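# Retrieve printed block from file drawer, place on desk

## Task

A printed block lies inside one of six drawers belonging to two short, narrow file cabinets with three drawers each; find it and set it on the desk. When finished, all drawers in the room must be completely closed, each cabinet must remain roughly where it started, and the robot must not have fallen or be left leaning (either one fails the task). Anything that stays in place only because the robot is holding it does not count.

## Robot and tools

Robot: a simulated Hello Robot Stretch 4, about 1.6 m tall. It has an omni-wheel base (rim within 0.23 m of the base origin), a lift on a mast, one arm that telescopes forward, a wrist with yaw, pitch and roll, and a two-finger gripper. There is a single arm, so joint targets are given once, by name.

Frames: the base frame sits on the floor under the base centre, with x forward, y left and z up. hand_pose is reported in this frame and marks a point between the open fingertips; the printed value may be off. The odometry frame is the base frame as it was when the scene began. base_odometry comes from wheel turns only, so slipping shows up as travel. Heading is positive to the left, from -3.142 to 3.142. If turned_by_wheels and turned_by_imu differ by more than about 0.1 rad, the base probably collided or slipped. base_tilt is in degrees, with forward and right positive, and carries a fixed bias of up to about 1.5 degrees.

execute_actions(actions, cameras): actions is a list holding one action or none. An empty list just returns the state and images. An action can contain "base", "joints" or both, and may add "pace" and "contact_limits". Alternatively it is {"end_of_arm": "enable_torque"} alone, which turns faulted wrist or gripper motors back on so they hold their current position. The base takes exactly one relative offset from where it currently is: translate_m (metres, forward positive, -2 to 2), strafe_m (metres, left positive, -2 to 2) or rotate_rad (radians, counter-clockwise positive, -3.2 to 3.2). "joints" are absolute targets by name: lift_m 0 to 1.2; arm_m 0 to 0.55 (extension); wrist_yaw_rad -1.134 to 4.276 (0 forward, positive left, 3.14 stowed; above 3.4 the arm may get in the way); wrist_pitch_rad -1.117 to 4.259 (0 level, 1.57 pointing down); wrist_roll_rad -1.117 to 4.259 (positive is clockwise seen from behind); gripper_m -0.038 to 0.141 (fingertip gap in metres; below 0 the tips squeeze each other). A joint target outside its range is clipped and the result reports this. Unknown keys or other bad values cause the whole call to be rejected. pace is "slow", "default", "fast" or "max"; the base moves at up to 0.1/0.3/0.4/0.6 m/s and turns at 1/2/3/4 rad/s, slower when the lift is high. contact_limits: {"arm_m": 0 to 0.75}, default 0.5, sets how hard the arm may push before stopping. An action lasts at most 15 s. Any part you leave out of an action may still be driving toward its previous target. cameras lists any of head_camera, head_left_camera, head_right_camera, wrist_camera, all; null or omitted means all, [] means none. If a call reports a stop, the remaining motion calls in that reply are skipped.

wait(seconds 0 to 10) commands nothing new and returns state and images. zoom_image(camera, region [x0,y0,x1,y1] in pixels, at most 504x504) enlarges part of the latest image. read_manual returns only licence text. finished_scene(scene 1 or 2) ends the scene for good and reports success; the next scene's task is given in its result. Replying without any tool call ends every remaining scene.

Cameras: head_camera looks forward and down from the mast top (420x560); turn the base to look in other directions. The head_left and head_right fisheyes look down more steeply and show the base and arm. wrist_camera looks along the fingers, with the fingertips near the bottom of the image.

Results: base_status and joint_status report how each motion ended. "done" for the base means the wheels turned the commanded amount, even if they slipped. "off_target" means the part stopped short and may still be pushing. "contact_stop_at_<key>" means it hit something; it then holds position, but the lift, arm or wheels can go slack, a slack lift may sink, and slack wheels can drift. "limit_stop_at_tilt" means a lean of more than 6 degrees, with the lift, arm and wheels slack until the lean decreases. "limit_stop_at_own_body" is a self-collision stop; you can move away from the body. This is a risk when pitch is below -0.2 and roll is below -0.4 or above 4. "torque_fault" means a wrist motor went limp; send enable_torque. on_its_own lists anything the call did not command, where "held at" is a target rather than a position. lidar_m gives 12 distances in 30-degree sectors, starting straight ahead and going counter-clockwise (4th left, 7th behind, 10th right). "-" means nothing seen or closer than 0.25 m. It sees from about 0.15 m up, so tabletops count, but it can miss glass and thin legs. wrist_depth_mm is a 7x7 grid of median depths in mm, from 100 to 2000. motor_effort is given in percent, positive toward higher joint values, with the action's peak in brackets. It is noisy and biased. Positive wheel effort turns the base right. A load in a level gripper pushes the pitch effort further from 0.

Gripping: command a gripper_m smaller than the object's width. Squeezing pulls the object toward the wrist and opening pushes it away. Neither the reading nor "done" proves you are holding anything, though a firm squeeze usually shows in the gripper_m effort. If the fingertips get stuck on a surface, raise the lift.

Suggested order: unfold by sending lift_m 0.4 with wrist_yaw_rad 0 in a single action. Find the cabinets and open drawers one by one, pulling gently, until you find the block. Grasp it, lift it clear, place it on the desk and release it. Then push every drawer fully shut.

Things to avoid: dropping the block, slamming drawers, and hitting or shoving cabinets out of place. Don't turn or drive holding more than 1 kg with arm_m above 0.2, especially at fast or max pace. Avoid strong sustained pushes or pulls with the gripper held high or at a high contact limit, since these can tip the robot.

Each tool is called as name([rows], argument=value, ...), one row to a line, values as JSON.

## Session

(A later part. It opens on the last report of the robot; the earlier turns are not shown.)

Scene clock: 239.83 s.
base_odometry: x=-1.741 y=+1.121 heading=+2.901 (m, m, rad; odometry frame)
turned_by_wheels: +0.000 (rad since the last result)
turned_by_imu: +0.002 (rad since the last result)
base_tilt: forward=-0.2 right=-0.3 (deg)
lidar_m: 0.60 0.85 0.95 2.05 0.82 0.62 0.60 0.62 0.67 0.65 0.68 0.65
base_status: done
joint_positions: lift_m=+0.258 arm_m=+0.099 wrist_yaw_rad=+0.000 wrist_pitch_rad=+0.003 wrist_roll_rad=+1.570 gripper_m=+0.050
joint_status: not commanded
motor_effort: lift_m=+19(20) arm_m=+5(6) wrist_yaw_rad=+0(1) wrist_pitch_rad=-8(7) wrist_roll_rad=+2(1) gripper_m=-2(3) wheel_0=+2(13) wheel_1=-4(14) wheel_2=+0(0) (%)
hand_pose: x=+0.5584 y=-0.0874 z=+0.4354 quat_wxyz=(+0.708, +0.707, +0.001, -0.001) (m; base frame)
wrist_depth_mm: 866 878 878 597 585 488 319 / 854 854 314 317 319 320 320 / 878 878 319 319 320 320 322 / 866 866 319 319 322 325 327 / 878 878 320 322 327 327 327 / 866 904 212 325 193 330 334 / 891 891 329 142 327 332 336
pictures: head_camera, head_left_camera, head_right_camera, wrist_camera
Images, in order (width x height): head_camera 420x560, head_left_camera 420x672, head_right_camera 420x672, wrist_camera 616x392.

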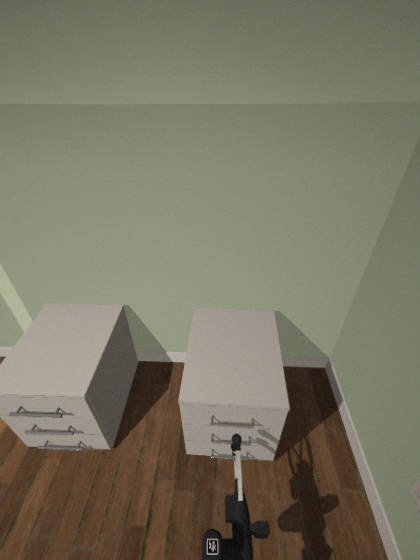

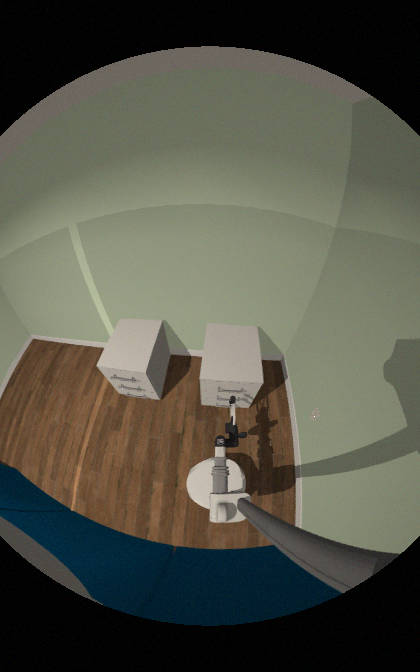

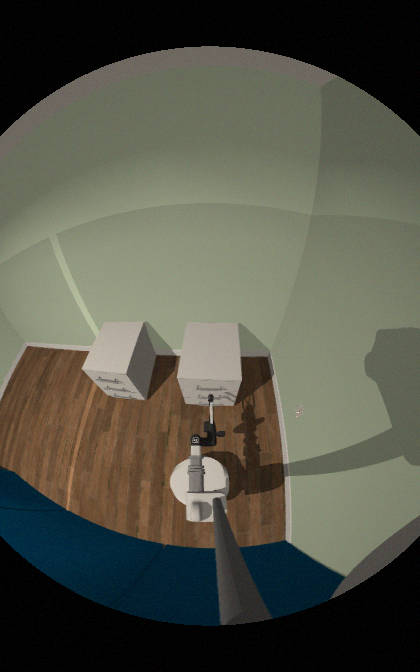

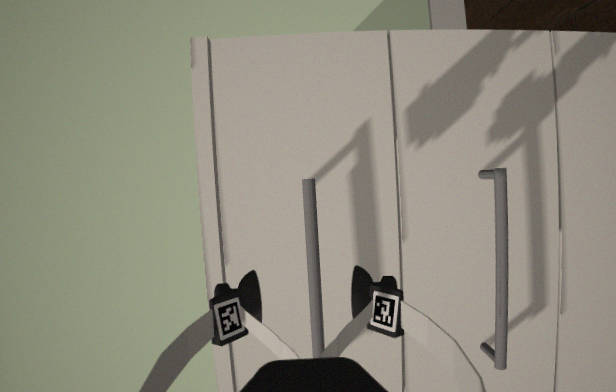

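execute_actions([
  {"joints":{"arm_m":0.17},"pace":"slow","contact_limits":{"arm_m":0.2}},
], cameras=[])

execute_actions([
  {"joints":{"gripper_m":-0.02}},
], cameras=["wrist_camera"])

execute_actions([
  {"joints":{"arm_m":0.0},"base":{"translate_m":-0.11},"pace":"slow"},
], cameras=["head_camera"])

zoom_image(camera="head_camera", region=[150,360,320,520])

Scene clock: 248.73 s.
base_odometry: x=-1.741 y=+1.121 heading=+2.901 (m, m, rad; odometry frame)
turned_by_wheels: +0.000 (rad since the last result)
turned_by_imu: +0.001 (rad since the last result)
base_tilt: forward=-0.1 right=-0.3 (deg)
lidar_m: 0.64 0.85 0.97 2.02 0.84 0.62 0.61 0.65 0.66 0.65 0.70 0.64
base_status: not commanded
joint_positions: lift_m=+0.258 arm_m=+0.169 wrist_yaw_rad=+0.000 wrist_pitch_rad=+0.003 wrist_roll_rad=+1.570 gripper_m=+0.050
joint_status: all done
motor_effort: lift_m=+19(19) arm_m=+6(6) wrist_yaw_rad=+1(1) wrist_pitch_rad=-8(7) wrist_roll_rad=+1(0) gripper_m=-2(4) wheel_0=+2(2) wheel_1=-4(4) wheel_2=+0(0) (%)
contact_limits: arm_m 0.2
hand_pose: x=+0.6283 y=-0.0874 z=+0.4354 quat_wxyz=(+0.708, +0.707, +0.001, -0.001) (m; base frame)
wrist_depth_mm: 798 798 244 247 247 249 251 / 798 798 245 248 249 251 252 / 809 809 249 251 251 253 253 / 809 820 250 252 254 254 255 / 809 820 251 254 254 257 257 / 809 831 212 256 193 258 259 / 820 831 255 143 259 262 -
pictures: none
No camera images: the call's "cameras" was empty. Leave "cameras" out to get every camera's image.

Scene clock: 250.17 s.
base_odometry: x=-1.741 y=+1.121 heading=+2.901 (m, m, rad; odometry frame)
turned_by_wheels: +0.000 (rad since the last result)
turned_by_imu: +0.000 (rad since the last result)
base_tilt: forward=-0.3 right=-0.3 (deg)
lidar_m: 0.62 0.84 0.98 2.04 0.82 0.60 0.60 0.64 0.67 0.64 0.69 0.65
base_status: not commanded
joint_positions: lift_m=+0.258 arm_m=+0.169 wrist_yaw_rad=+0.001 wrist_pitch_rad=+0.008 wrist_roll_rad=+1.570 gripper_m=-0.019
joint_status: all done
on_its_own: wrist_pitch_rad is at rest, and its effort (-24) is outside its rest range (-23 to +23)
motor_effort: lift_m=+19(19) arm_m=+5(6) wrist_yaw_rad=-3(1) wrist_pitch_rad=-24(25) wrist_roll_rad=+0(1) gripper_m=-20(20) wheel_0=+2(2) wheel_1=-4(4) wheel_2=+0(0) (%)
hand_pose: x=+0.6286 y=-0.0872 z=+0.4337 quat_wxyz=(+0.708, +0.707, +0.003, -0.003) (m; base frame)
wrist_depth_mm: 788 809 241 243 245 251 251 / 809 809 242 245 246 252 253 / 798 809 245 245 248 254 254 / 809 809 246 247 251 256 256 / 809 809 248 249 253 257 259 / 809 820 249 206 183 259 262 / 798 820 216 183 256 262 265
pictures: wrist_camera
Images, in order (width x height): wrist_camera 616x392.

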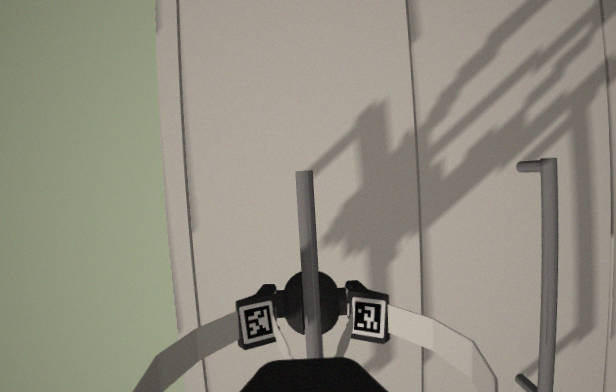

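Scene clock: 253.17 s.
base_odometry: x=-1.634 y=+1.095 heading=+2.901 (m, m, rad; odometry frame)
turned_by_wheels: +0.000 (rad since the last result)
turned_by_imu: +0.002 (rad since the last result)
base_tilt: forward=-0.2 right=-0.1 (deg)
lidar_m: 0.48 0.93 1.13 1.66 0.67 0.49 0.49 0.52 0.67 0.64 0.70 0.48
base_status: done
joint_positions: lift_m=+0.258 arm_m=+0.001 wrist_yaw_rad=+0.010 wrist_pitch_rad=+0.009 wrist_roll_rad=+1.570 gripper_m=-0.019
joint_status: all done
on_its_own: wrist_yaw_rad is at rest, and its effort (-28) is outside its rest range (-13 to +13); wrist_pitch_rad is at rest, and its effort (-27) is outside its rest range (-23 to +23)
motor_effort: lift_m=+19(19) arm_m=-6(8) wrist_yaw_rad=-28(33) wrist_pitch_rad=-27(28) wrist_roll_rad=+2(1) gripper_m=-19(20) wheel_0=+1(7) wheel_1=-5(10) wheel_2=+9(13) (%)
hand_pose: x=+0.4614 y=-0.0845 z=+0.4335 quat_wxyz=(+0.708, +0.707, +0.007, +0.000) (m; base frame)
wrist_depth_mm: 1060 1042 240 241 244 778 580 / 1042 1078 241 243 246 525 535 / 1060 1078 245 246 247 535 535 / 1060 1078 246 249 250 530 539 / 1078 1078 248 249 251 535 549 / 1098 1098 248 208 183 544 554 / 1078 1118 215 154 255 549 585
pictures: head_camera
Images, in order (width x height): head_camera 420x560.

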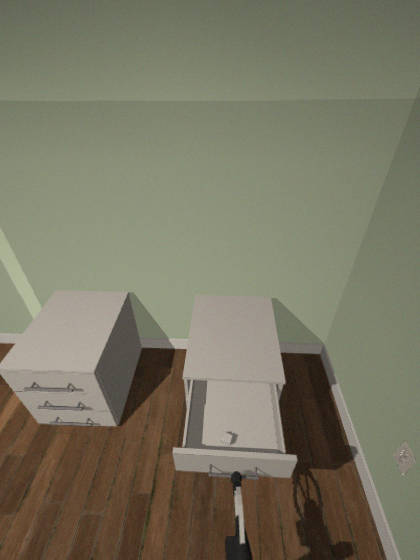

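Region (150, 360, 320, 520) of head_camera's 420x560 image, scaled by 2.965, with more detail than that image has; it fills the top 474 rows of this view, and the rest is white.

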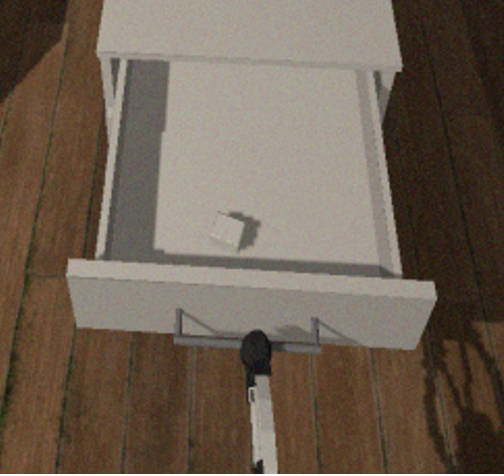

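execute_actions([
  {"joints":{"gripper_m":0.05}},
], cameras=[])

execute_actions([
  {"base":{"translate_m":-0.04},"pace":"slow"},
], cameras=[])

execute_actions([
  {"joints":{"lift_m":0.75}},
], cameras=[])

execute_actions([
  {"joints":{"wrist_pitch_rad":1.57,"wrist_roll_rad":0,"arm_m":0.45,"gripper_m":0.07}},
], cameras=["wrist_camera","head_camera"])

Scene clock: 267.27 s.
base_odometry: x=-1.634 y=+1.095 heading=+2.901 (m, m, rad; odometry frame)
turned_by_wheels: +0.000 (rad since the last result)
turned_by_imu: +0.000 (rad since the last result)
base_tilt: forward=-0.2 right=+0.0 (deg)
lidar_m: 0.47 0.93 1.11 1.67 0.66 0.49 0.48 0.51 0.65 0.64 0.70 0.51
base_status: not commanded
joint_positions: lift_m=+0.258 arm_m=+0.001 wrist_yaw_rad=+0.000 wrist_pitch_rad=+0.003 wrist_roll_rad=+1.570 gripper_m=+0.050
joint_status: all done
motor_effort: lift_m=+19(19) arm_m=-6(6) wrist_yaw_rad=+0(29) wrist_pitch_rad=-8(29) wrist_roll_rad=+2(1) gripper_m=-3(18) wheel_0=+0(1) wheel_1=-4(5) wheel_2=+6(9) (%)
hand_pose: x=+0.4604 y=-0.0873 z=+0.4353 quat_wxyz=(+0.708, +0.707, +0.001, -0.001) (m; base frame)
wrist_depth_mm: 1060 1060 249 251 252 788 580 / 1060 1060 251 253 254 699 564 / 1042 1042 253 254 256 525 530 / 1060 1078 255 256 256 535 535 / 1078 1098 256 257 257 535 539 / 1098 1060 211 257 193 530 544 / 1098 1078 258 142 262 539 569
pictures: none
No camera images: the call's "cameras" was empty. Leave "cameras" out to get every camera's image.

Scene clock: 268.80 s.
base_odometry: x=-1.596 y=+1.085 heading=+2.900 (m, m, rad; odometry frame)
turned_by_wheels: +0.000 (rad since the last result)
turned_by_imu: +0.000 (rad since the last result)
base_tilt: forward=-0.1 right=-0.2 (deg)
lidar_m: 0.51 0.97 1.22 1.54 0.62 0.47 0.45 0.46 0.65 0.65 0.68 0.54
base_status: done
joint_positions: lift_m=+0.258 arm_m=+0.001 wrist_yaw_rad=+0.000 wrist_pitch_rad=+0.003 wrist_roll_rad=+1.570 gripper_m=+0.050
joint_status: not commanded
motor_effort: lift_m=+19(19) arm_m=-6(6) wrist_yaw_rad=+1(1) wrist_pitch_rad=-8(9) wrist_roll_rad=+2(0) gripper_m=-3(3) wheel_0=-4(7) wheel_1=-5(8) wheel_2=+5(10) (%)
hand_pose: x=+0.4604 y=-0.0873 z=+0.4353 quat_wxyz=(+0.708, +0.707, +0.001, -0.001) (m; base frame)
wrist_depth_mm: 1078 1118 1118 293 1098 798 580 / 1118 1118 290 291 293 699 574 / 1138 1118 291 293 296 574 574 / 1098 1138 294 294 297 574 585 / 1138 1118 296 293 300 580 585 / 1138 1118 213 298 193 580 585 / 1160 1118 300 142 303 580 597
pictures: none
No camera images: the call's "cameras" was empty. Leave "cameras" out to get every camera's image.

Scene clock: 271.73 s.
base_odometry: x=-1.596 y=+1.085 heading=+2.900 (m, m, rad; odometry frame)
turned_by_wheels: +0.000 (rad since the last result)
turned_by_imu: +0.000 (rad since the last result)
base_tilt: forward=-0.2 right=-0.1 (deg)
lidar_m: 0.49 0.97 1.22 1.55 0.61 0.45 0.46 0.46 0.64 0.64 0.68 0.53
base_status: not commanded
joint_positions: lift_m=+0.750 arm_m=+0.001 wrist_yaw_rad=+0.000 wrist_pitch_rad=+0.003 wrist_roll_rad=+1.570 gripper_m=+0.050
joint_status: all done
motor_effort: lift_m=+20(21) arm_m=-6(6) wrist_yaw_rad=+1(2) wrist_pitch_rad=-8(8) wrist_roll_rad=+2(2) gripper_m=-4(3) wheel_0=-5(5) wheel_1=-5(5) wheel_2=+5(5) (%)
hand_pose: x=+0.4604 y=-0.0874 z=+0.9273 quat_wxyz=(+0.708, +0.707, +0.001, -0.001) (m; base frame)
wrist_depth_mm: 1098 1118 1118 1118 1138 1138 1138 / 1078 1098 1118 1098 1138 1138 1118 / 1098 1118 1118 1118 1160 778 609 / 1118 1098 1138 1118 1098 798 627 / 1118 1160 1118 1118 1160 820 609 / 1138 1138 212 1138 193 1160 621 / 1118 1138 1160 142 1182 1160 1160
pictures: none
No camera images: the call's "cameras" was empty. Leave "cameras" out to get every camera's image.

Scene clock: 274.13 s.
base_odometry: x=-1.596 y=+1.085 heading=+2.900 (m, m, rad; odometry frame)
turned_by_wheels: +0.000 (rad since the last result)
turned_by_imu: +0.000 (rad since the last result)
base_tilt: forward=-0.1 right=-0.3 (deg)
lidar_m: 0.49 0.97 1.22 1.55 0.62 0.46 0.44 0.47 0.67 0.63 0.68 0.52
base_status: not commanded
joint_positions: lift_m=+0.750 arm_m=+0.449 wrist_yaw_rad=+0.000 wrist_pitch_rad=+1.570 wrist_roll_rad=+0.001 gripper_m=+0.070
joint_status: all done
motor_effort: lift_m=+20(21) arm_m=+6(6) wrist_yaw_rad=-2(1) wrist_pitch_rad=+0(6) wrist_roll_rad=+0(8) gripper_m=-3(4) wheel_0=-5(4) wheel_1=-5(5) wheel_2=+5(5) (%)
hand_pose: x=+0.6201 y=-0.0874 z=+0.6395 quat_wxyz=(+0.707, +0.000, +0.707, +0.000) (m; base frame)
wrist_depth_mm: 809 343 342 343 345 345 831 / 842 421 488 488 492 854 842 / 831 488 488 488 492 866 831 / 842 484 484 492 484 866 866 / 842 484 488 488 492 866 831 / 831 415 213 445 198 866 831 / 842 597 854 151 866 831 866
pictures: head_camera, wrist_camera
Images, in order (width x height): head_camera 420x560, wrist_camera 616x392.

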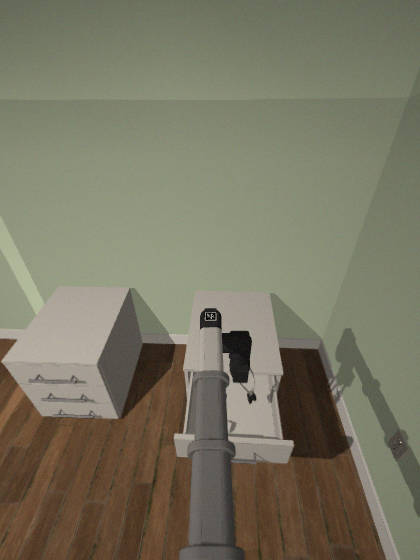

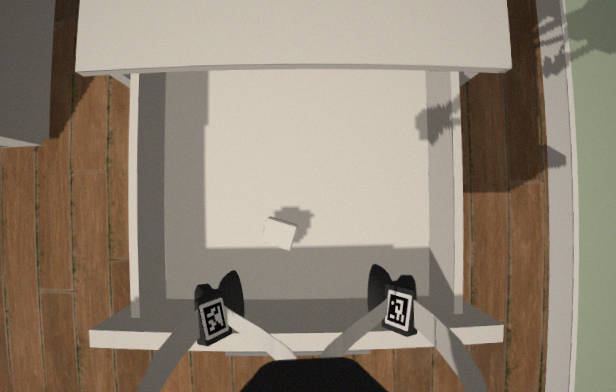

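execute_actions([
  {"base":{"strafe_m":0.033},"joints":{"arm_m":0.434,"lift_m":0.58},"pace":"slow"},
], cameras=["wrist_camera"])

Scene clock: 285.97 s.
base_odometry: x=-1.604 y=+1.053 heading=+2.900 (m, m, rad; odometry frame)
turned_by_wheels: +0.000 (rad since the last result)
turned_by_imu: +0.001 (rad since the last result)
base_tilt: forward=-0.2 right=-0.1 (deg)
lidar_m: 0.51 0.96 1.26 1.54 0.61 0.46 0.45 0.46 0.70 0.68 0.71 0.51
base_status: done
joint_positions: lift_m=+0.580 arm_m=+0.435 wrist_yaw_rad=+0.000 wrist_pitch_rad=+1.570 wrist_roll_rad=+0.001 gripper_m=+0.070
joint_status: all done
motor_effort: lift_m=+15(19) arm_m=-6(7) wrist_yaw_rad=+1(0) wrist_pitch_rad=+0(0) wrist_roll_rad=-2(1) gripper_m=-3(2) wheel_0=-5(8) wheel_1=+5(11) wheel_2=+0(4) (%)
hand_pose: x=+0.6062 y=-0.0874 z=+0.4699 quat_wxyz=(+0.707, +0.000, +0.707, +0.000) (m; base frame)
wrist_depth_mm: 691 310 322 324 324 324 282 / 683 317 319 320 320 324 286 / 683 319 319 319 320 325 289 / 668 317 319 320 320 320 290 / 683 317 317 319 320 324 291 / 683 312 213 319 197 322 287 / 236 243 249 150 249 237 250
pictures: wrist_camera
Images, in order (width x height): wrist_camera 616x392.

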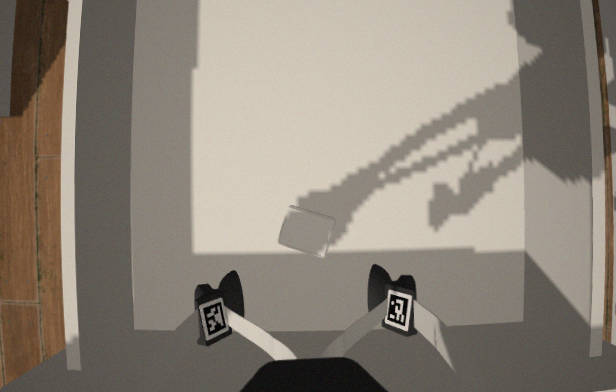

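execute_actions([
  {"joints":{"arm_m":0.455,"lift_m":0.525},"pace":"slow"},
], cameras=["wrist_camera"])

Scene clock: 295.83 s.
base_odometry: x=-1.604 y=+1.053 heading=+2.900 (m, m, rad; odometry frame)
turned_by_wheels: +0.000 (rad since the last result)
turned_by_imu: +0.001 (rad since the last result)
base_tilt: forward=-0.2 right=-0.2 (deg)
lidar_m: 0.49 0.97 1.22 1.53 0.62 0.46 0.44 0.47 0.68 0.66 0.71 0.53
base_status: not commanded
joint_positions: lift_m=+0.525 arm_m=+0.454 wrist_yaw_rad=+0.000 wrist_pitch_rad=+1.570 wrist_roll_rad=+0.001 gripper_m=+0.070
joint_status: all done
motor_effort: lift_m=+15(16) arm_m=+6(6) wrist_yaw_rad=+0(1) wrist_pitch_rad=+0(1) wrist_roll_rad=+1(1) gripper_m=-3(2) wheel_0=-6(5) wheel_1=+5(5) wheel_2=+0(0) (%)
hand_pose: x=+0.6251 y=-0.0874 z=+0.4149 quat_wxyz=(+0.707, +0.000, +0.707, +0.000) (m; base frame)
wrist_depth_mm: 209 265 266 267 267 268 271 / 211 264 265 267 267 270 270 / 212 264 265 265 266 268 268 / 212 263 264 265 266 267 267 / 211 262 264 264 265 268 268 / 209 262 212 265 197 266 267 / 207 260 264 151 265 264 266
pictures: wrist_camera
Images, in order (width x height): wrist_camera 616x392.

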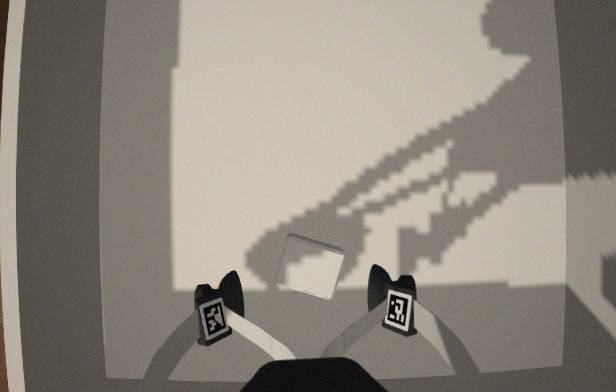

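execute_actions([
  {"joints":{"arm_m":0.462,"lift_m":0.508},"pace":"slow"},
], cameras=["wrist_camera"])

execute_actions([
  {"joints":{"gripper_m":0.0}},
], cameras=["wrist_camera"])

execute_actions([
  {"joints":{"lift_m":0.75},"pace":"slow"},
], cameras=["wrist_camera"])

Scene clock: 303.13 s.
base_odometry: x=-1.604 y=+1.053 heading=+2.900 (m, m, rad; odometry frame)
turned_by_wheels: +0.000 (rad since the last result)
turned_by_imu: +0.001 (rad since the last result)
base_tilt: forward=-0.3 right=-0.3 (deg)
lidar_m: 0.49 0.95 1.22 1.55 0.62 0.45 0.44 0.45 0.68 0.67 0.72 0.52
base_status: not commanded
joint_positions: lift_m=+0.508 arm_m=+0.461 wrist_yaw_rad=+0.000 wrist_pitch_rad=+1.570 wrist_roll_rad=+0.001 gripper_m=+0.070
joint_status: all done
motor_effort: lift_m=+16(16) arm_m=+6(6) wrist_yaw_rad=+0(1) wrist_pitch_rad=+0(1) wrist_roll_rad=-2(1) gripper_m=-4(2) wheel_0=-6(5) wheel_1=+5(5) wheel_2=+0(0) (%)
hand_pose: x=+0.6321 y=-0.0874 z=+0.3979 quat_wxyz=(+0.707, +0.000, +0.707, +0.000) (m; base frame)
wrist_depth_mm: 208 248 248 250 250 253 253 / 209 247 248 250 251 252 253 / 211 247 247 250 249 253 251 / 212 247 248 249 249 250 250 / 210 245 247 248 249 249 251 / 208 245 212 246 197 249 250 / 205 244 245 151 247 249 250
pictures: wrist_camera
Images, in order (width x height): wrist_camera 616x392.

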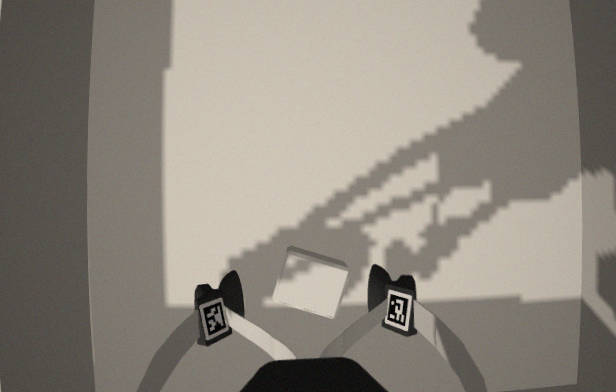

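Scene clock: 304.63 s.
base_odometry: x=-1.604 y=+1.053 heading=+2.900 (m, m, rad; odometry frame)
turned_by_wheels: +0.000 (rad since the last result)
turned_by_imu: +0.000 (rad since the last result)
base_tilt: forward=-0.1 right=+0.0 (deg)
lidar_m: 0.50 0.95 1.22 1.51 0.63 0.46 0.45 0.47 0.67 0.66 0.72 0.51
base_status: not commanded
joint_positions: lift_m=+0.508 arm_m=+0.461 wrist_yaw_rad=+0.000 wrist_pitch_rad=+1.570 wrist_roll_rad=+0.000 gripper_m=+0.001
joint_status: all done
motor_effort: lift_m=+15(15) arm_m=+6(6) wrist_yaw_rad=+0(1) wrist_pitch_rad=+0(1) wrist_roll_rad=-2(0) gripper_m=-22(23) wheel_0=-5(5) wheel_1=+5(5) wheel_2=+0(0) (%)
hand_pose: x=+0.6321 y=-0.0874 z=+0.3979 quat_wxyz=(+0.707, +0.000, +0.707, +0.000) (m; base frame)
wrist_depth_mm: 208 248 248 249 251 252 254 / 210 248 248 250 249 251 253 / 211 248 247 249 249 251 251 / 211 248 248 249 250 250 252 / 211 245 246 248 247 249 251 / 208 245 202 209 186 249 250 / 206 245 245 247 247 248 249
pictures: wrist_camera
Images, in order (width x height): wrist_camera 616x392.

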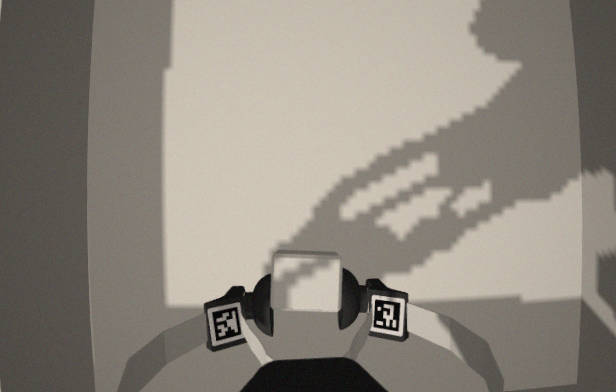

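Scene clock: 307.27 s.
base_odometry: x=-1.604 y=+1.053 heading=+2.900 (m, m, rad; odometry frame)
turned_by_wheels: +0.000 (rad since the last result)
turned_by_imu: +0.000 (rad since the last result)
base_tilt: forward=-0.3 right=-0.1 (deg)
lidar_m: 0.48 0.95 1.22 1.54 0.62 0.47 0.45 0.47 0.69 0.67 0.71 0.54
base_status: not commanded
joint_positions: lift_m=+0.750 arm_m=+0.461 wrist_yaw_rad=+0.000 wrist_pitch_rad=+1.570 wrist_roll_rad=+0.000 gripper_m=+0.001
joint_status: all done
motor_effort: lift_m=+20(21) arm_m=+6(6) wrist_yaw_rad=+0(0) wrist_pitch_rad=+1(0) wrist_roll_rad=-2(1) gripper_m=-23(23) wheel_0=-5(5) wheel_1=+5(5) wheel_2=+0(0) (%)
hand_pose: x=+0.6321 y=-0.0874 z=+0.6395 quat_wxyz=(+0.707, +0.000, +0.707, +0.000) (m; base frame)
wrist_depth_mm: 809 340 343 343 345 345 809 / 820 842 488 488 492 421 854 / 854 842 488 488 492 496 878 / 842 854 484 496 488 488 878 / 831 854 488 492 488 492 878 / 831 831 202 208 186 433 854 / 842 831 355 357 357 357 854
pictures: wrist_camera
Images, in order (width x height): wrist_camera 616x392.

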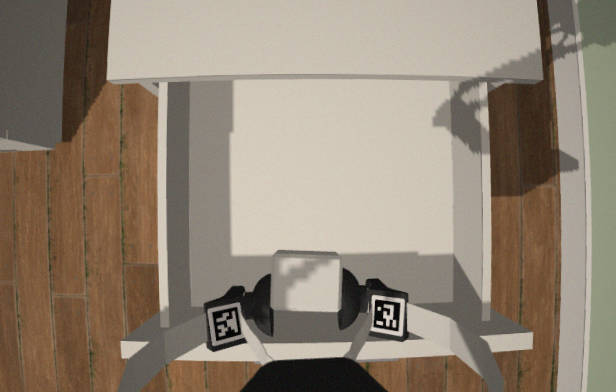

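execute_actions([
  {"joints":{"arm_m":0.26,"gripper_m":-0.005}},
], cameras=[])

execute_actions([
  {"joints":{"lift_m":0.45}},
], cameras=[])

execute_actions([
  {"joints":{"arm_m":0.5},"pace":"slow","contact_limits":{"arm_m":0.3}},
], cameras=["head_camera","wrist_camera","head_right_camera"])

Scene clock: 328.73 s.
base_odometry: x=-1.604 y=+1.053 heading=+2.900 (m, m, rad; odometry frame)
turned_by_wheels: +0.000 (rad since the last result)
turned_by_imu: +0.001 (rad since the last result)
base_tilt: forward=-0.2 right=-0.4 (deg)
lidar_m: 0.50 0.97 1.22 1.53 0.63 0.46 0.44 0.47 0.69 0.66 0.70 0.53
base_status: not commanded
joint_positions: lift_m=+0.750 arm_m=+0.261 wrist_yaw_rad=+0.000 wrist_pitch_rad=+1.570 wrist_roll_rad=+0.000 gripper_m=-0.004
joint_status: all done
motor_effort: lift_m=+20(20) arm_m=-6(6) wrist_yaw_rad=+0(0) wrist_pitch_rad=-2(1) wrist_roll_rad=+0(1) gripper_m=-25(25) wheel_0=-5(5) wheel_1=+5(5) wheel_2=+0(0) (%)
hand_pose: x=+0.4321 y=-0.0874 z=+0.6395 quat_wxyz=(+0.707, +0.000, +0.707, +0.000) (m; base frame)
wrist_depth_mm: 809 854 492 492 496 866 866 / 854 842 492 496 492 866 854 / 842 445 415 427 436 436 854 / 854 831 854 842 866 866 866 / 842 854 842 854 854 866 854 / 831 854 204 207 185 854 854 / 842 842 676 723 854 866 854
pictures: none
No camera images: the call's "cameras" was empty. Leave "cameras" out to get every camera's image.

Scene clock: 331.03 s.
base_odometry: x=-1.604 y=+1.053 heading=+2.900 (m, m, rad; odometry frame)
turned_by_wheels: +0.000 (rad since the last result)
turned_by_imu: +0.000 (rad since the last result)
base_tilt: forward=-0.4 right=-0.2 (deg)
lidar_m: 0.52 0.94 1.23 1.55 0.59 0.47 0.45 0.46 0.68 0.66 0.73 0.53
base_status: not commanded
joint_positions: lift_m=+0.450 arm_m=+0.261 wrist_yaw_rad=+0.000 wrist_pitch_rad=+1.570 wrist_roll_rad=+0.000 gripper_m=-0.004
joint_status: all done
motor_effort: lift_m=+15(18) arm_m=-6(6) wrist_yaw_rad=+0(2) wrist_pitch_rad=-1(1) wrist_roll_rad=-1(1) gripper_m=-23(23) wheel_0=-5(5) wheel_1=+5(5) wheel_2=+0(0) (%)
hand_pose: x=+0.4321 y=-0.0874 z=+0.3399 quat_wxyz=(+0.707, +0.000, +0.707, +0.000) (m; base frame)
wrist_depth_mm: - - - 105 107 - - / 129 133 139 141 141 139 - / 554 191 554 199 199 198 569 / 559 559 554 559 564 569 564 / 554 559 559 554 559 564 569 / 559 554 205 208 185 564 564 / 544 544 554 559 554 559 564
pictures: none
No camera images: the call's "cameras" was empty. Leave "cameras" out to get every camera's image.

Scene clock: 334.70 s.
base_odometry: x=-1.604 y=+1.053 heading=+2.900 (m, m, rad; odometry frame)
turned_by_wheels: +0.000 (rad since the last result)
turned_by_imu: +0.001 (rad since the last result)
base_tilt: forward=-0.4 right=-0.2 (deg)
lidar_m: 0.73 0.96 1.20 1.52 0.60 0.45 0.45 0.47 0.68 0.66 0.70 0.73
base_status: not commanded
joint_positions: lift_m=+0.450 arm_m=+0.499 wrist_yaw_rad=-0.001 wrist_pitch_rad=+1.571 wrist_roll_rad=+0.001 gripper_m=-0.004
joint_status: all done
motor_effort: lift_m=+16(16) arm_m=+6(8) wrist_yaw_rad=+2(14) wrist_pitch_rad=-3(20) wrist_roll_rad=-1(5) gripper_m=-23(25) wheel_0=-5(5) wheel_1=+5(5) wheel_2=+0(0) (%)
contact_limits: arm_m 0.3
hand_pose: x=+0.6697 y=-0.0874 z=+0.3399 quat_wxyz=(+0.707, +0.000, +0.707, +0.000) (m; base frame)
wrist_depth_mm: 189 190 190 191 193 193 - / 189 189 190 190 191 193 193 / 188 188 190 190 190 192 193 / - - - - - - - / - - - - - - - / 554 554 177 203 136 564 569 / 549 549 549 559 554 559 559
pictures: head_camera, head_right_camera, wrist_camera
Images, in order (width x height): head_camera 420x560, head_right_camera 420x672, wrist_camera 616x392.

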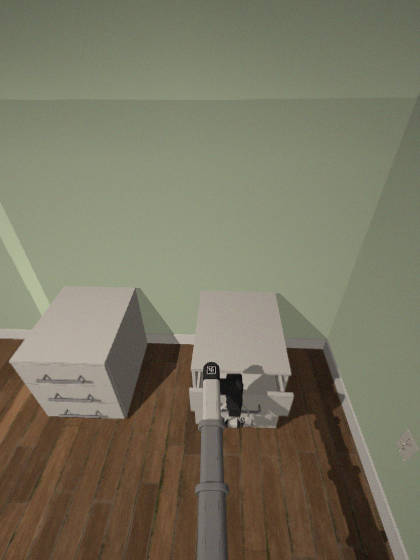

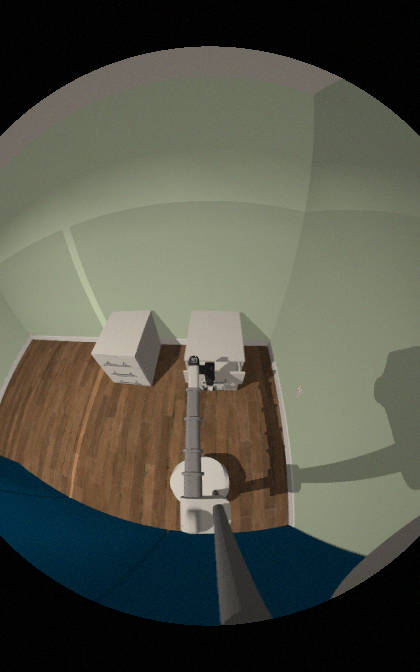

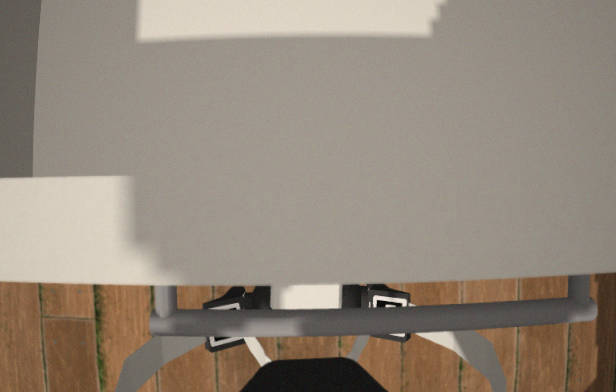

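execute_actions([
  {"base":{"translate_m":0.09},"pace":"slow"},
], cameras=["head_camera","wrist_camera"])

Scene clock: 342.43 s.
base_odometry: x=-1.691 y=+1.075 heading=+2.901 (m, m, rad; odometry frame)
turned_by_wheels: +0.001 (rad since the last result)
turned_by_imu: +0.001 (rad since the last result)
base_tilt: forward=-0.2 right=-0.2 (deg)
lidar_m: 0.67 0.88 1.05 1.81 0.75 0.55 0.54 0.56 0.70 0.67 0.74 0.73
base_status: done
joint_positions: lift_m=+0.450 arm_m=+0.499 wrist_yaw_rad=+0.000 wrist_pitch_rad=+1.570 wrist_roll_rad=+0.001 gripper_m=-0.004
joint_status: not commanded
motor_effort: lift_m=+16(16) arm_m=+6(6) wrist_yaw_rad=+3(3) wrist_pitch_rad=-1(6) wrist_roll_rad=-3(4) gripper_m=-23(23) wheel_0=+6(10) wheel_1=+6(7) wheel_2=-4(8) (%)
hand_pose: x=+0.6700 y=-0.0874 z=+0.3399 quat_wxyz=(+0.707, +0.000, +0.707, +0.000) (m; base frame)
wrist_depth_mm: - - - - - - - / - - - - - - - / - - - - - - - / - - - - - - - / - - - - - - - / 549 549 167 207 136 136 564 / 549 554 549 549 559 559 564
pictures: head_camera, wrist_camera
Images, in order (width x height): head_camera 420x560, wrist_camera 616x392.

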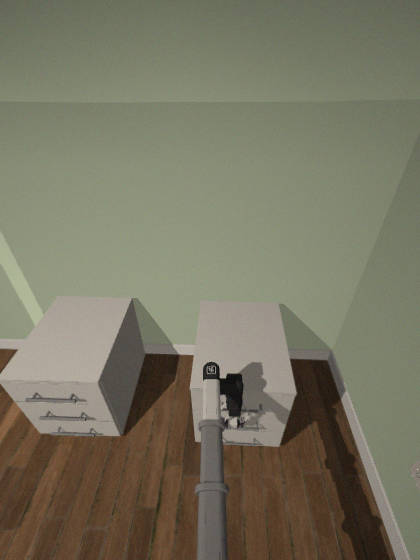

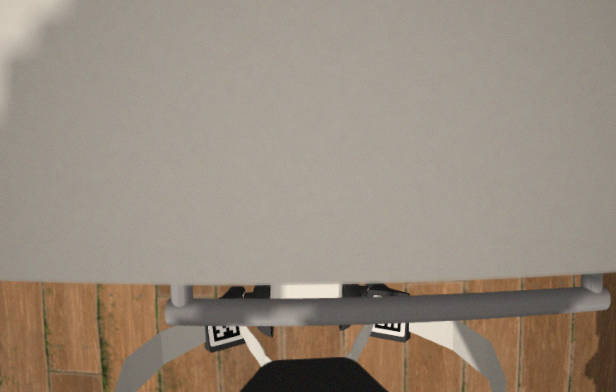

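Finish with low-limit arm push.

execute_actions([
  {"joints":{"arm_m":0.55},"pace":"slow","contact_limits":{"arm_m":0.25}},
], cameras=["head_left_camera"])

execute_actions([
  {"joints":{"arm_m":0.2},"pace":"slow"},
])

Scene clock: 348.97 s.
base_odometry: x=-1.691 y=+1.075 heading=+2.901 (m, m, rad; odometry frame)
turned_by_wheels: +0.000 (rad since the last result)
turned_by_imu: +0.000 (rad since the last result)
base_tilt: forward=-0.1 right=-0.2 (deg)
lidar_m: 0.71 0.89 1.05 1.82 0.76 0.54 0.53 0.58 0.69 0.67 0.73 0.77
base_status: not commanded
joint_positions: lift_m=+0.450 arm_m=+0.545 wrist_yaw_rad=-0.015 wrist_pitch_rad=+1.594 wrist_roll_rad=+0.007 gripper_m=-0.004
joint_status: arm_m off_target (ended at +0.545, target +0.550)
joint sent to its limit — the command would take arm_m past its upper limit, so that joint was sent only as far as its limit.
on_its_own: wrist_yaw_rad is at rest, and its effort (+45) is outside its rest range (-13 to +13); wrist_pitch_rad is at rest, and its effort (-68) is outside its rest range (-23 to +23); wrist_roll_rad is at rest, and its effort (-20) is outside its rest range (-13 to +13)
motor_effort: lift_m=+16(16) arm_m=+14(14) wrist_yaw_rad=+45(50) wrist_pitch_rad=-68(75) wrist_roll_rad=-20(22) gripper_m=-24(24) wheel_0=+5(7) wheel_1=+5(6) wheel_2=-7(6) (%)
contact_limits: arm_m 0.25
hand_pose: x=+0.7083 y=-0.0873 z=+0.3400 quat_wxyz=(+0.699, +0.008, +0.715, -0.008) (m; base frame)
wrist_depth_mm: - - - - - - - / - - - - - - - / - - - - - - - / - - - - - - - / - - - - - - - / - - - - - - - / - - - - - 569 -
pictures: head_left_camera
Images, in order (width x height): head_left_camera 420x672.

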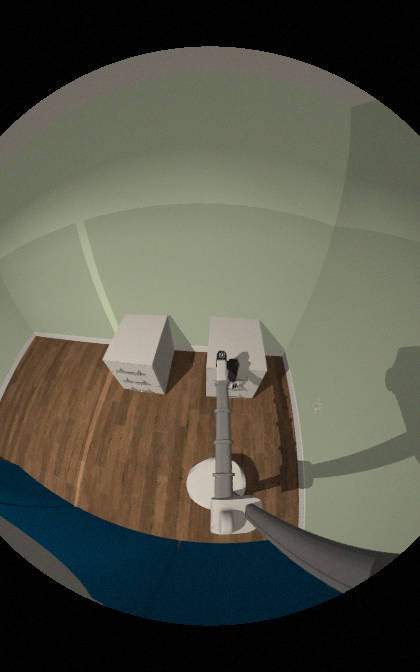

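Scene clock: 353.73 s.
base_odometry: x=-1.691 y=+1.075 heading=+2.901 (m, m, rad; odometry frame)
turned_by_wheels: +0.000 (rad since the last result)
turned_by_imu: +0.001 (rad since the last result)
base_tilt: forward=-0.2 right=-0.1 (deg)
lidar_m: 0.69 0.89 1.04 1.82 0.73 0.55 0.54 0.56 0.69 0.67 0.74 0.73
base_status: not commanded
joint_positions: lift_m=+0.450 arm_m=+0.201 wrist_yaw_rad=+0.000 wrist_pitch_rad=+1.570 wrist_roll_rad=+0.001 gripper_m=-0.004
joint_status: all done
motor_effort: lift_m=+16(16) arm_m=-6(14) wrist_yaw_rad=+0(46) wrist_pitch_rad=-1(67) wrist_roll_rad=-1(21) gripper_m=-24(22) wheel_0=+5(5) wheel_1=+5(5) wheel_2=-4(6) (%)
hand_pose: x=+0.3721 y=-0.0874 z=+0.3399 quat_wxyz=(+0.707, +0.000, +0.707, +0.000) (m; base frame)
wrist_depth_mm: 559 559 564 559 559 569 574 / 549 559 559 564 559 569 569 / 549 564 554 554 564 574 564 / 549 554 554 559 559 564 564 / 554 554 554 554 564 564 564 / 559 559 205 207 185 559 569 / 549 554 554 554 554 564 559
pictures: head_camera, head_left_camera, head_right_camera, wrist_camera
Images, in order (width x height): head_camera 420x560, head_left_camera 420x672, head_right_camera 420x672, wrist_camera 616x392.

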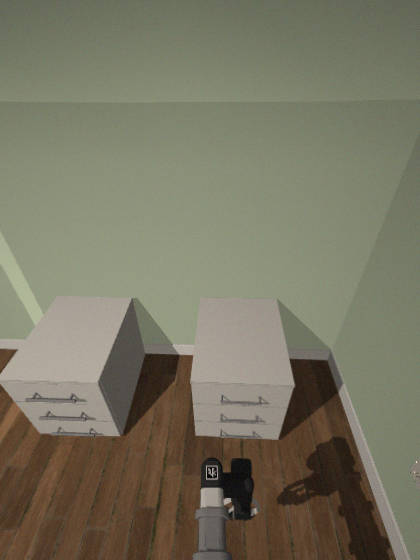

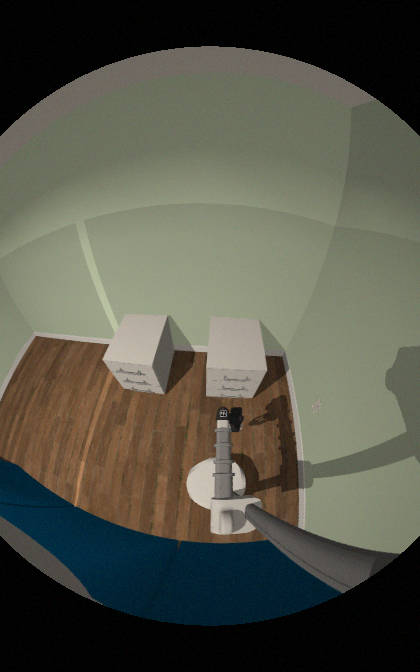

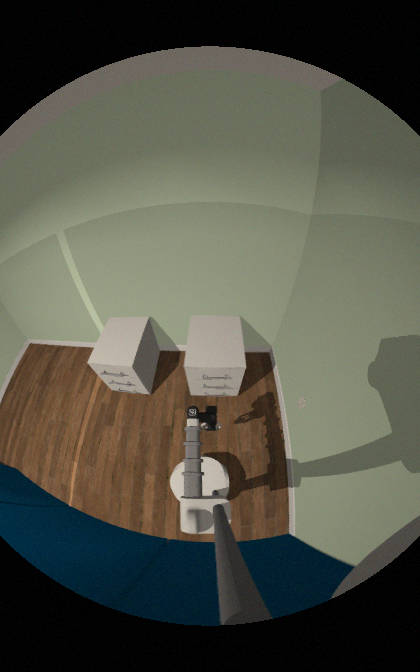

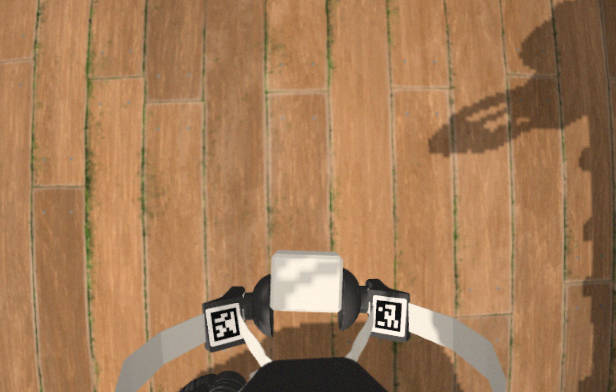

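execute_actions([
  {"base":{"strafe_m":1.3},"joints":{"arm_m":0.0,"lift_m":0.6}},
], cameras=["head_camera"])

zoom_image(camera="head_camera", region=[220,300,420,500])

execute_actions([
  {"base":{"strafe_m":1.28}},
], cameras=[])

execute_actions([
  {"base":{"translate_m":-0.24}},
], cameras=["head_left_camera"])

Scene clock: 371.10 s.
base_odometry: x=-2.001 y=-0.188 heading=+2.901 (m, m, rad; odometry frame)
turned_by_wheels: +0.000 (rad since the last result)
turned_by_imu: -0.003 (rad since the last result)
base_tilt: forward=-0.1 right=-0.4 (deg)
lidar_m: 1.32 1.41 1.79 1.73 0.64 0.48 0.47 0.50 0.71 1.98 1.07 0.87
base_status: done
joint_positions: lift_m=+0.600 arm_m=+0.001 wrist_yaw_rad=+0.000 wrist_pitch_rad=+1.570 wrist_roll_rad=+0.001 gripper_m=-0.004
joint_status: all done
motor_effort: lift_m=+19(21) arm_m=-6(6) wrist_yaw_rad=+0(0) wrist_pitch_rad=-1(1) wrist_roll_rad=-4(2) gripper_m=-22(23) wheel_0=-4(12) wheel_1=+4(13) wheel_2=+0(1) (%)
hand_pose: x=+0.1721 y=-0.0874 z=+0.4896 quat_wxyz=(+0.707, +0.000, +0.707, +0.000) (m; base frame)
wrist_depth_mm: 699 715 715 723 715 723 715 / 707 699 707 723 715 715 732 / 707 699 715 707 715 715 715 / 699 707 715 707 707 707 723 / 699 707 500 496 707 715 723 / 691 500 205 208 185 715 715 / 699 492 484 496 699 707 715
pictures: head_camera
Images, in order (width x height): head_camera 420x560.

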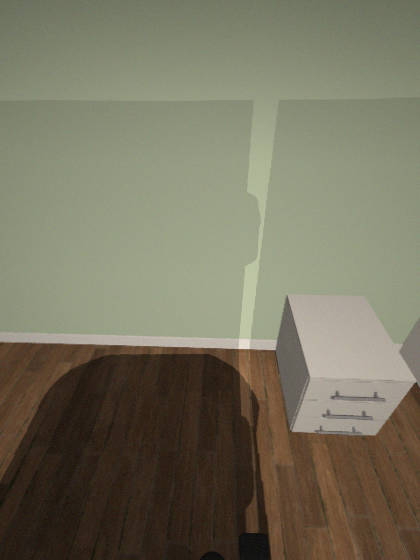

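Region (220, 300, 420, 500) of head_camera's 420x560 image, scaled by 2.520, with more detail than that image has.

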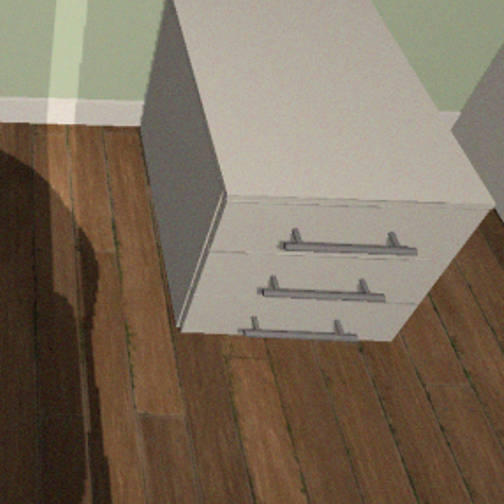

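Scene clock: 376.70 s.
base_odometry: x=-2.306 y=-1.431 heading=+2.901 (m, m, rad; odometry frame)
turned_by_wheels: +0.000 (rad since the last result)
turned_by_imu: -0.003 (rad since the last result)
base_tilt: forward=-0.3 right=-0.3 (deg)
lidar_m: 1.39 0.62 0.46 0.44 0.47 0.69 2.39 0.64 0.64 2.00 1.82 1.42
base_status: done
joint_positions: lift_m=+0.600 arm_m=+0.001 wrist_yaw_rad=+0.000 wrist_pitch_rad=+1.570 wrist_roll_rad=+0.001 gripper_m=-0.004
joint_status: not commanded
motor_effort: lift_m=+19(20) arm_m=-6(6) wrist_yaw_rad=+0(0) wrist_pitch_rad=-1(1) wrist_roll_rad=-2(1) gripper_m=-23(24) wheel_0=-4(13) wheel_1=+3(13) wheel_2=+0(1) (%)
hand_pose: x=+0.1721 y=-0.0874 z=+0.4896 quat_wxyz=(+0.707, +0.000, +0.707, +0.000) (m; base frame)
wrist_depth_mm: 707 707 707 715 715 715 723 / 707 707 707 707 715 707 715 / 691 699 707 707 715 715 723 / 691 707 715 715 715 715 715 / 699 699 500 492 707 715 707 / 699 500 205 208 184 715 723 / 699 488 488 496 707 707 715
pictures: none
No camera images: the call's "cameras" was empty. Leave "cameras" out to get every camera's image.

Scene clock: 378.93 s.
base_odometry: x=-2.073 y=-1.488 heading=+2.900 (m, m, rad; odometry frame)
turned_by_wheels: -0.001 (rad since the last result)
turned_by_imu: +0.000 (rad since the last result)
base_tilt: forward=-0.2 right=-0.2 (deg)
lidar_m: 1.61 0.63 0.47 0.46 0.49 0.73 2.45 0.64 0.49 0.87 1.97 1.68
base_status: done
joint_positions: lift_m=+0.600 arm_m=+0.001 wrist_yaw_rad=+0.000 wrist_pitch_rad=+1.570 wrist_roll_rad=+0.001 gripper_m=-0.004
joint_status: not commanded
motor_effort: lift_m=+19(20) arm_m=-6(6) wrist_yaw_rad=+0(1) wrist_pitch_rad=+0(1) wrist_roll_rad=-3(1) gripper_m=-23(23) wheel_0=-5(9) wheel_1=-4(10) wheel_2=+1(12) (%)
hand_pose: x=+0.1721 y=-0.0874 z=+0.4896 quat_wxyz=(+0.707, +0.000, +0.707, +0.000) (m; base frame)
wrist_depth_mm: 707 699 707 723 715 723 715 / 707 715 715 715 723 732 723 / 699 707 707 715 715 715 715 / 699 699 715 715 715 707 723 / 691 707 496 492 707 707 723 / 699 504 204 208 184 707 715 / 699 492 488 496 723 707 715
pictures: head_left_camera
Images, in order (width x height): head_left_camera 420x672.

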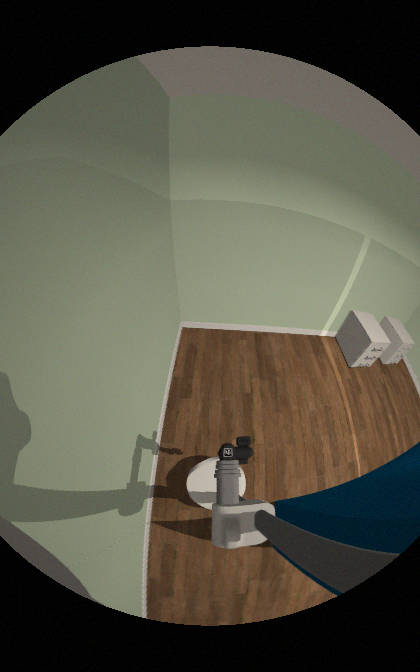

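execute_actions([
  {"base":{"translate_m":-1.5},"joints":{"lift_m":1.0}},
], cameras=[])

execute_actions([
  {"base":{"rotate_rad":-2.9}},
])

Scene clock: 390.40 s.
base_odometry: x=-0.617 y=-1.847 heading=+2.899 (m, m, rad; odometry frame)
turned_by_wheels: -0.001 (rad since the last result)
turned_by_imu: +0.000 (rad since the last result)
base_tilt: forward=-0.3 right=-0.5 (deg)
lidar_m: 1.83 0.73 0.50 0.48 0.52 0.77 1.44 0.91 1.23 2.81 1.14 0.95
base_status: done
joint_positions: lift_m=+1.000 arm_m=+0.001 wrist_yaw_rad=+0.000 wrist_pitch_rad=+1.570 wrist_roll_rad=+0.001 gripper_m=-0.004
joint_status: all done
motor_effort: lift_m=+20(19) arm_m=-6(6) wrist_yaw_rad=+1(1) wrist_pitch_rad=-1(1) wrist_roll_rad=-3(2) gripper_m=-23(24) wheel_0=-3(10) wheel_1=-6(9) wheel_2=+1(11) (%)
hand_pose: x=+0.1721 y=-0.0874 z=+0.8896 quat_wxyz=(+0.707, +0.000, +0.707, +0.000) (m; base frame)
wrist_depth_mm: 891 1098 1118 1118 1118 1098 1138 / 904 1098 1118 1098 1098 1098 1098 / 931 1118 1098 1118 1098 1118 1138 / 904 1078 1098 1098 1098 1098 1098 / 878 1078 904 891 1118 1098 1118 / 866 1118 206 207 184 1118 1118 / 878 1008 891 778 1098 1118 1098
pictures: none
No camera images: the call's "cameras" was empty. Leave "cameras" out to get every camera's image.

Scene clock: 393.50 s.
base_odometry: x=-0.617 y=-1.847 heading=+0.001 (m, m, rad; odometry frame)
turned_by_wheels: -2.899 (rad since the last result)
turned_by_imu: -2.920 (rad since the last result)
base_tilt: forward=-0.1 right=-0.2 (deg)
lidar_m: 0.89 0.96 1.68 1.71 0.99 0.94 1.07 0.59 0.49 0.48 0.59 1.11
base_status: done
joint_positions: lift_m=+1.000 arm_m=+0.001 wrist_yaw_rad=+0.000 wrist_pitch_rad=+1.570 wrist_roll_rad=+0.001 gripper_m=-0.004
joint_status: not commanded
motor_effort: lift_m=+19(20) arm_m=-6(6) wrist_yaw_rad=+1(2) wrist_pitch_rad=+0(1) wrist_roll_rad=-2(0) gripper_m=-23(22) wheel_0=+4(8) wheel_1=+5(9) wheel_2=+4(9) (%)
hand_pose: x=+0.1721 y=-0.0874 z=+0.8896 quat_wxyz=(+0.707, +0.000, +0.707, +0.000) (m; base frame)
wrist_depth_mm: 1078 1098 1098 1118 1098 1138 878 / 1098 1118 1138 1118 1098 1118 820 / 1078 1118 1098 1098 1118 1078 798 / 1060 1098 1078 1098 1078 1042 759 / 1098 1078 878 891 1098 991 723 / 1078 1078 205 208 184 904 683 / 1078 1098 891 778 1098 732 661
pictures: head_camera, head_left_camera, head_right_camera, wrist_camera
Images, in order (width x height): head_camera 420x560, head_left_camera 420x672, head_right_camera 420x672, wrist_camera 616x392.

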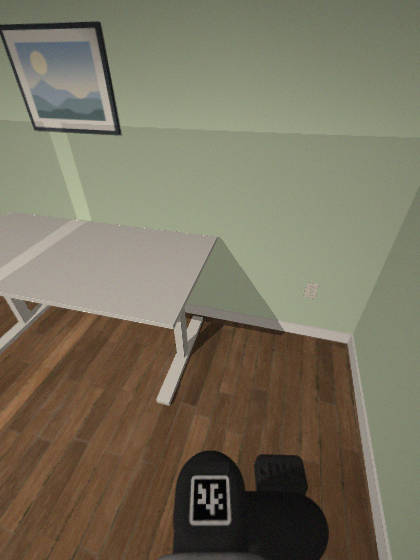

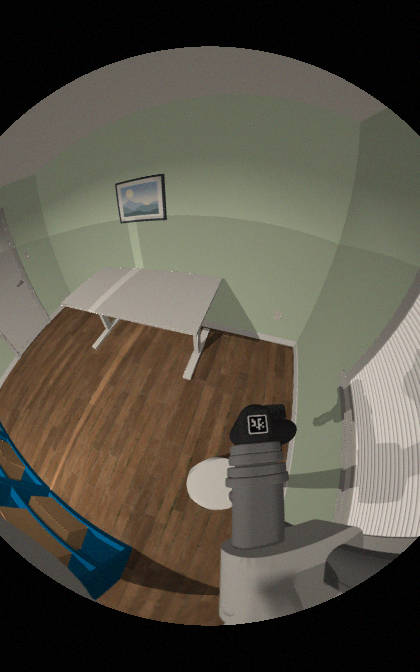

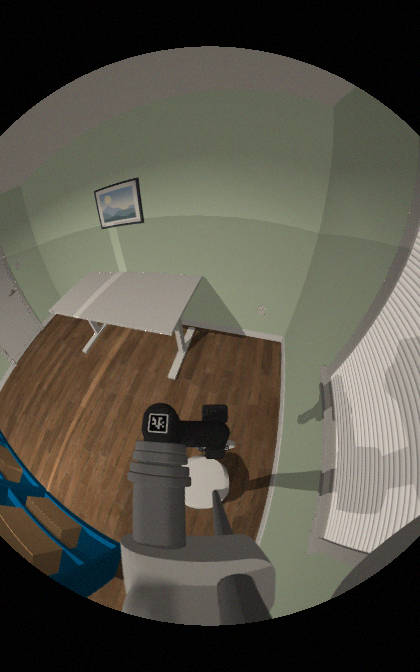

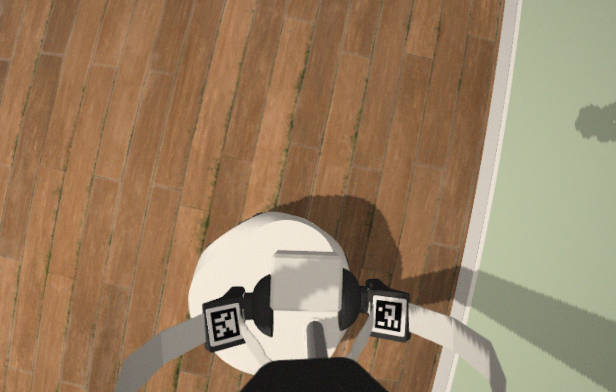

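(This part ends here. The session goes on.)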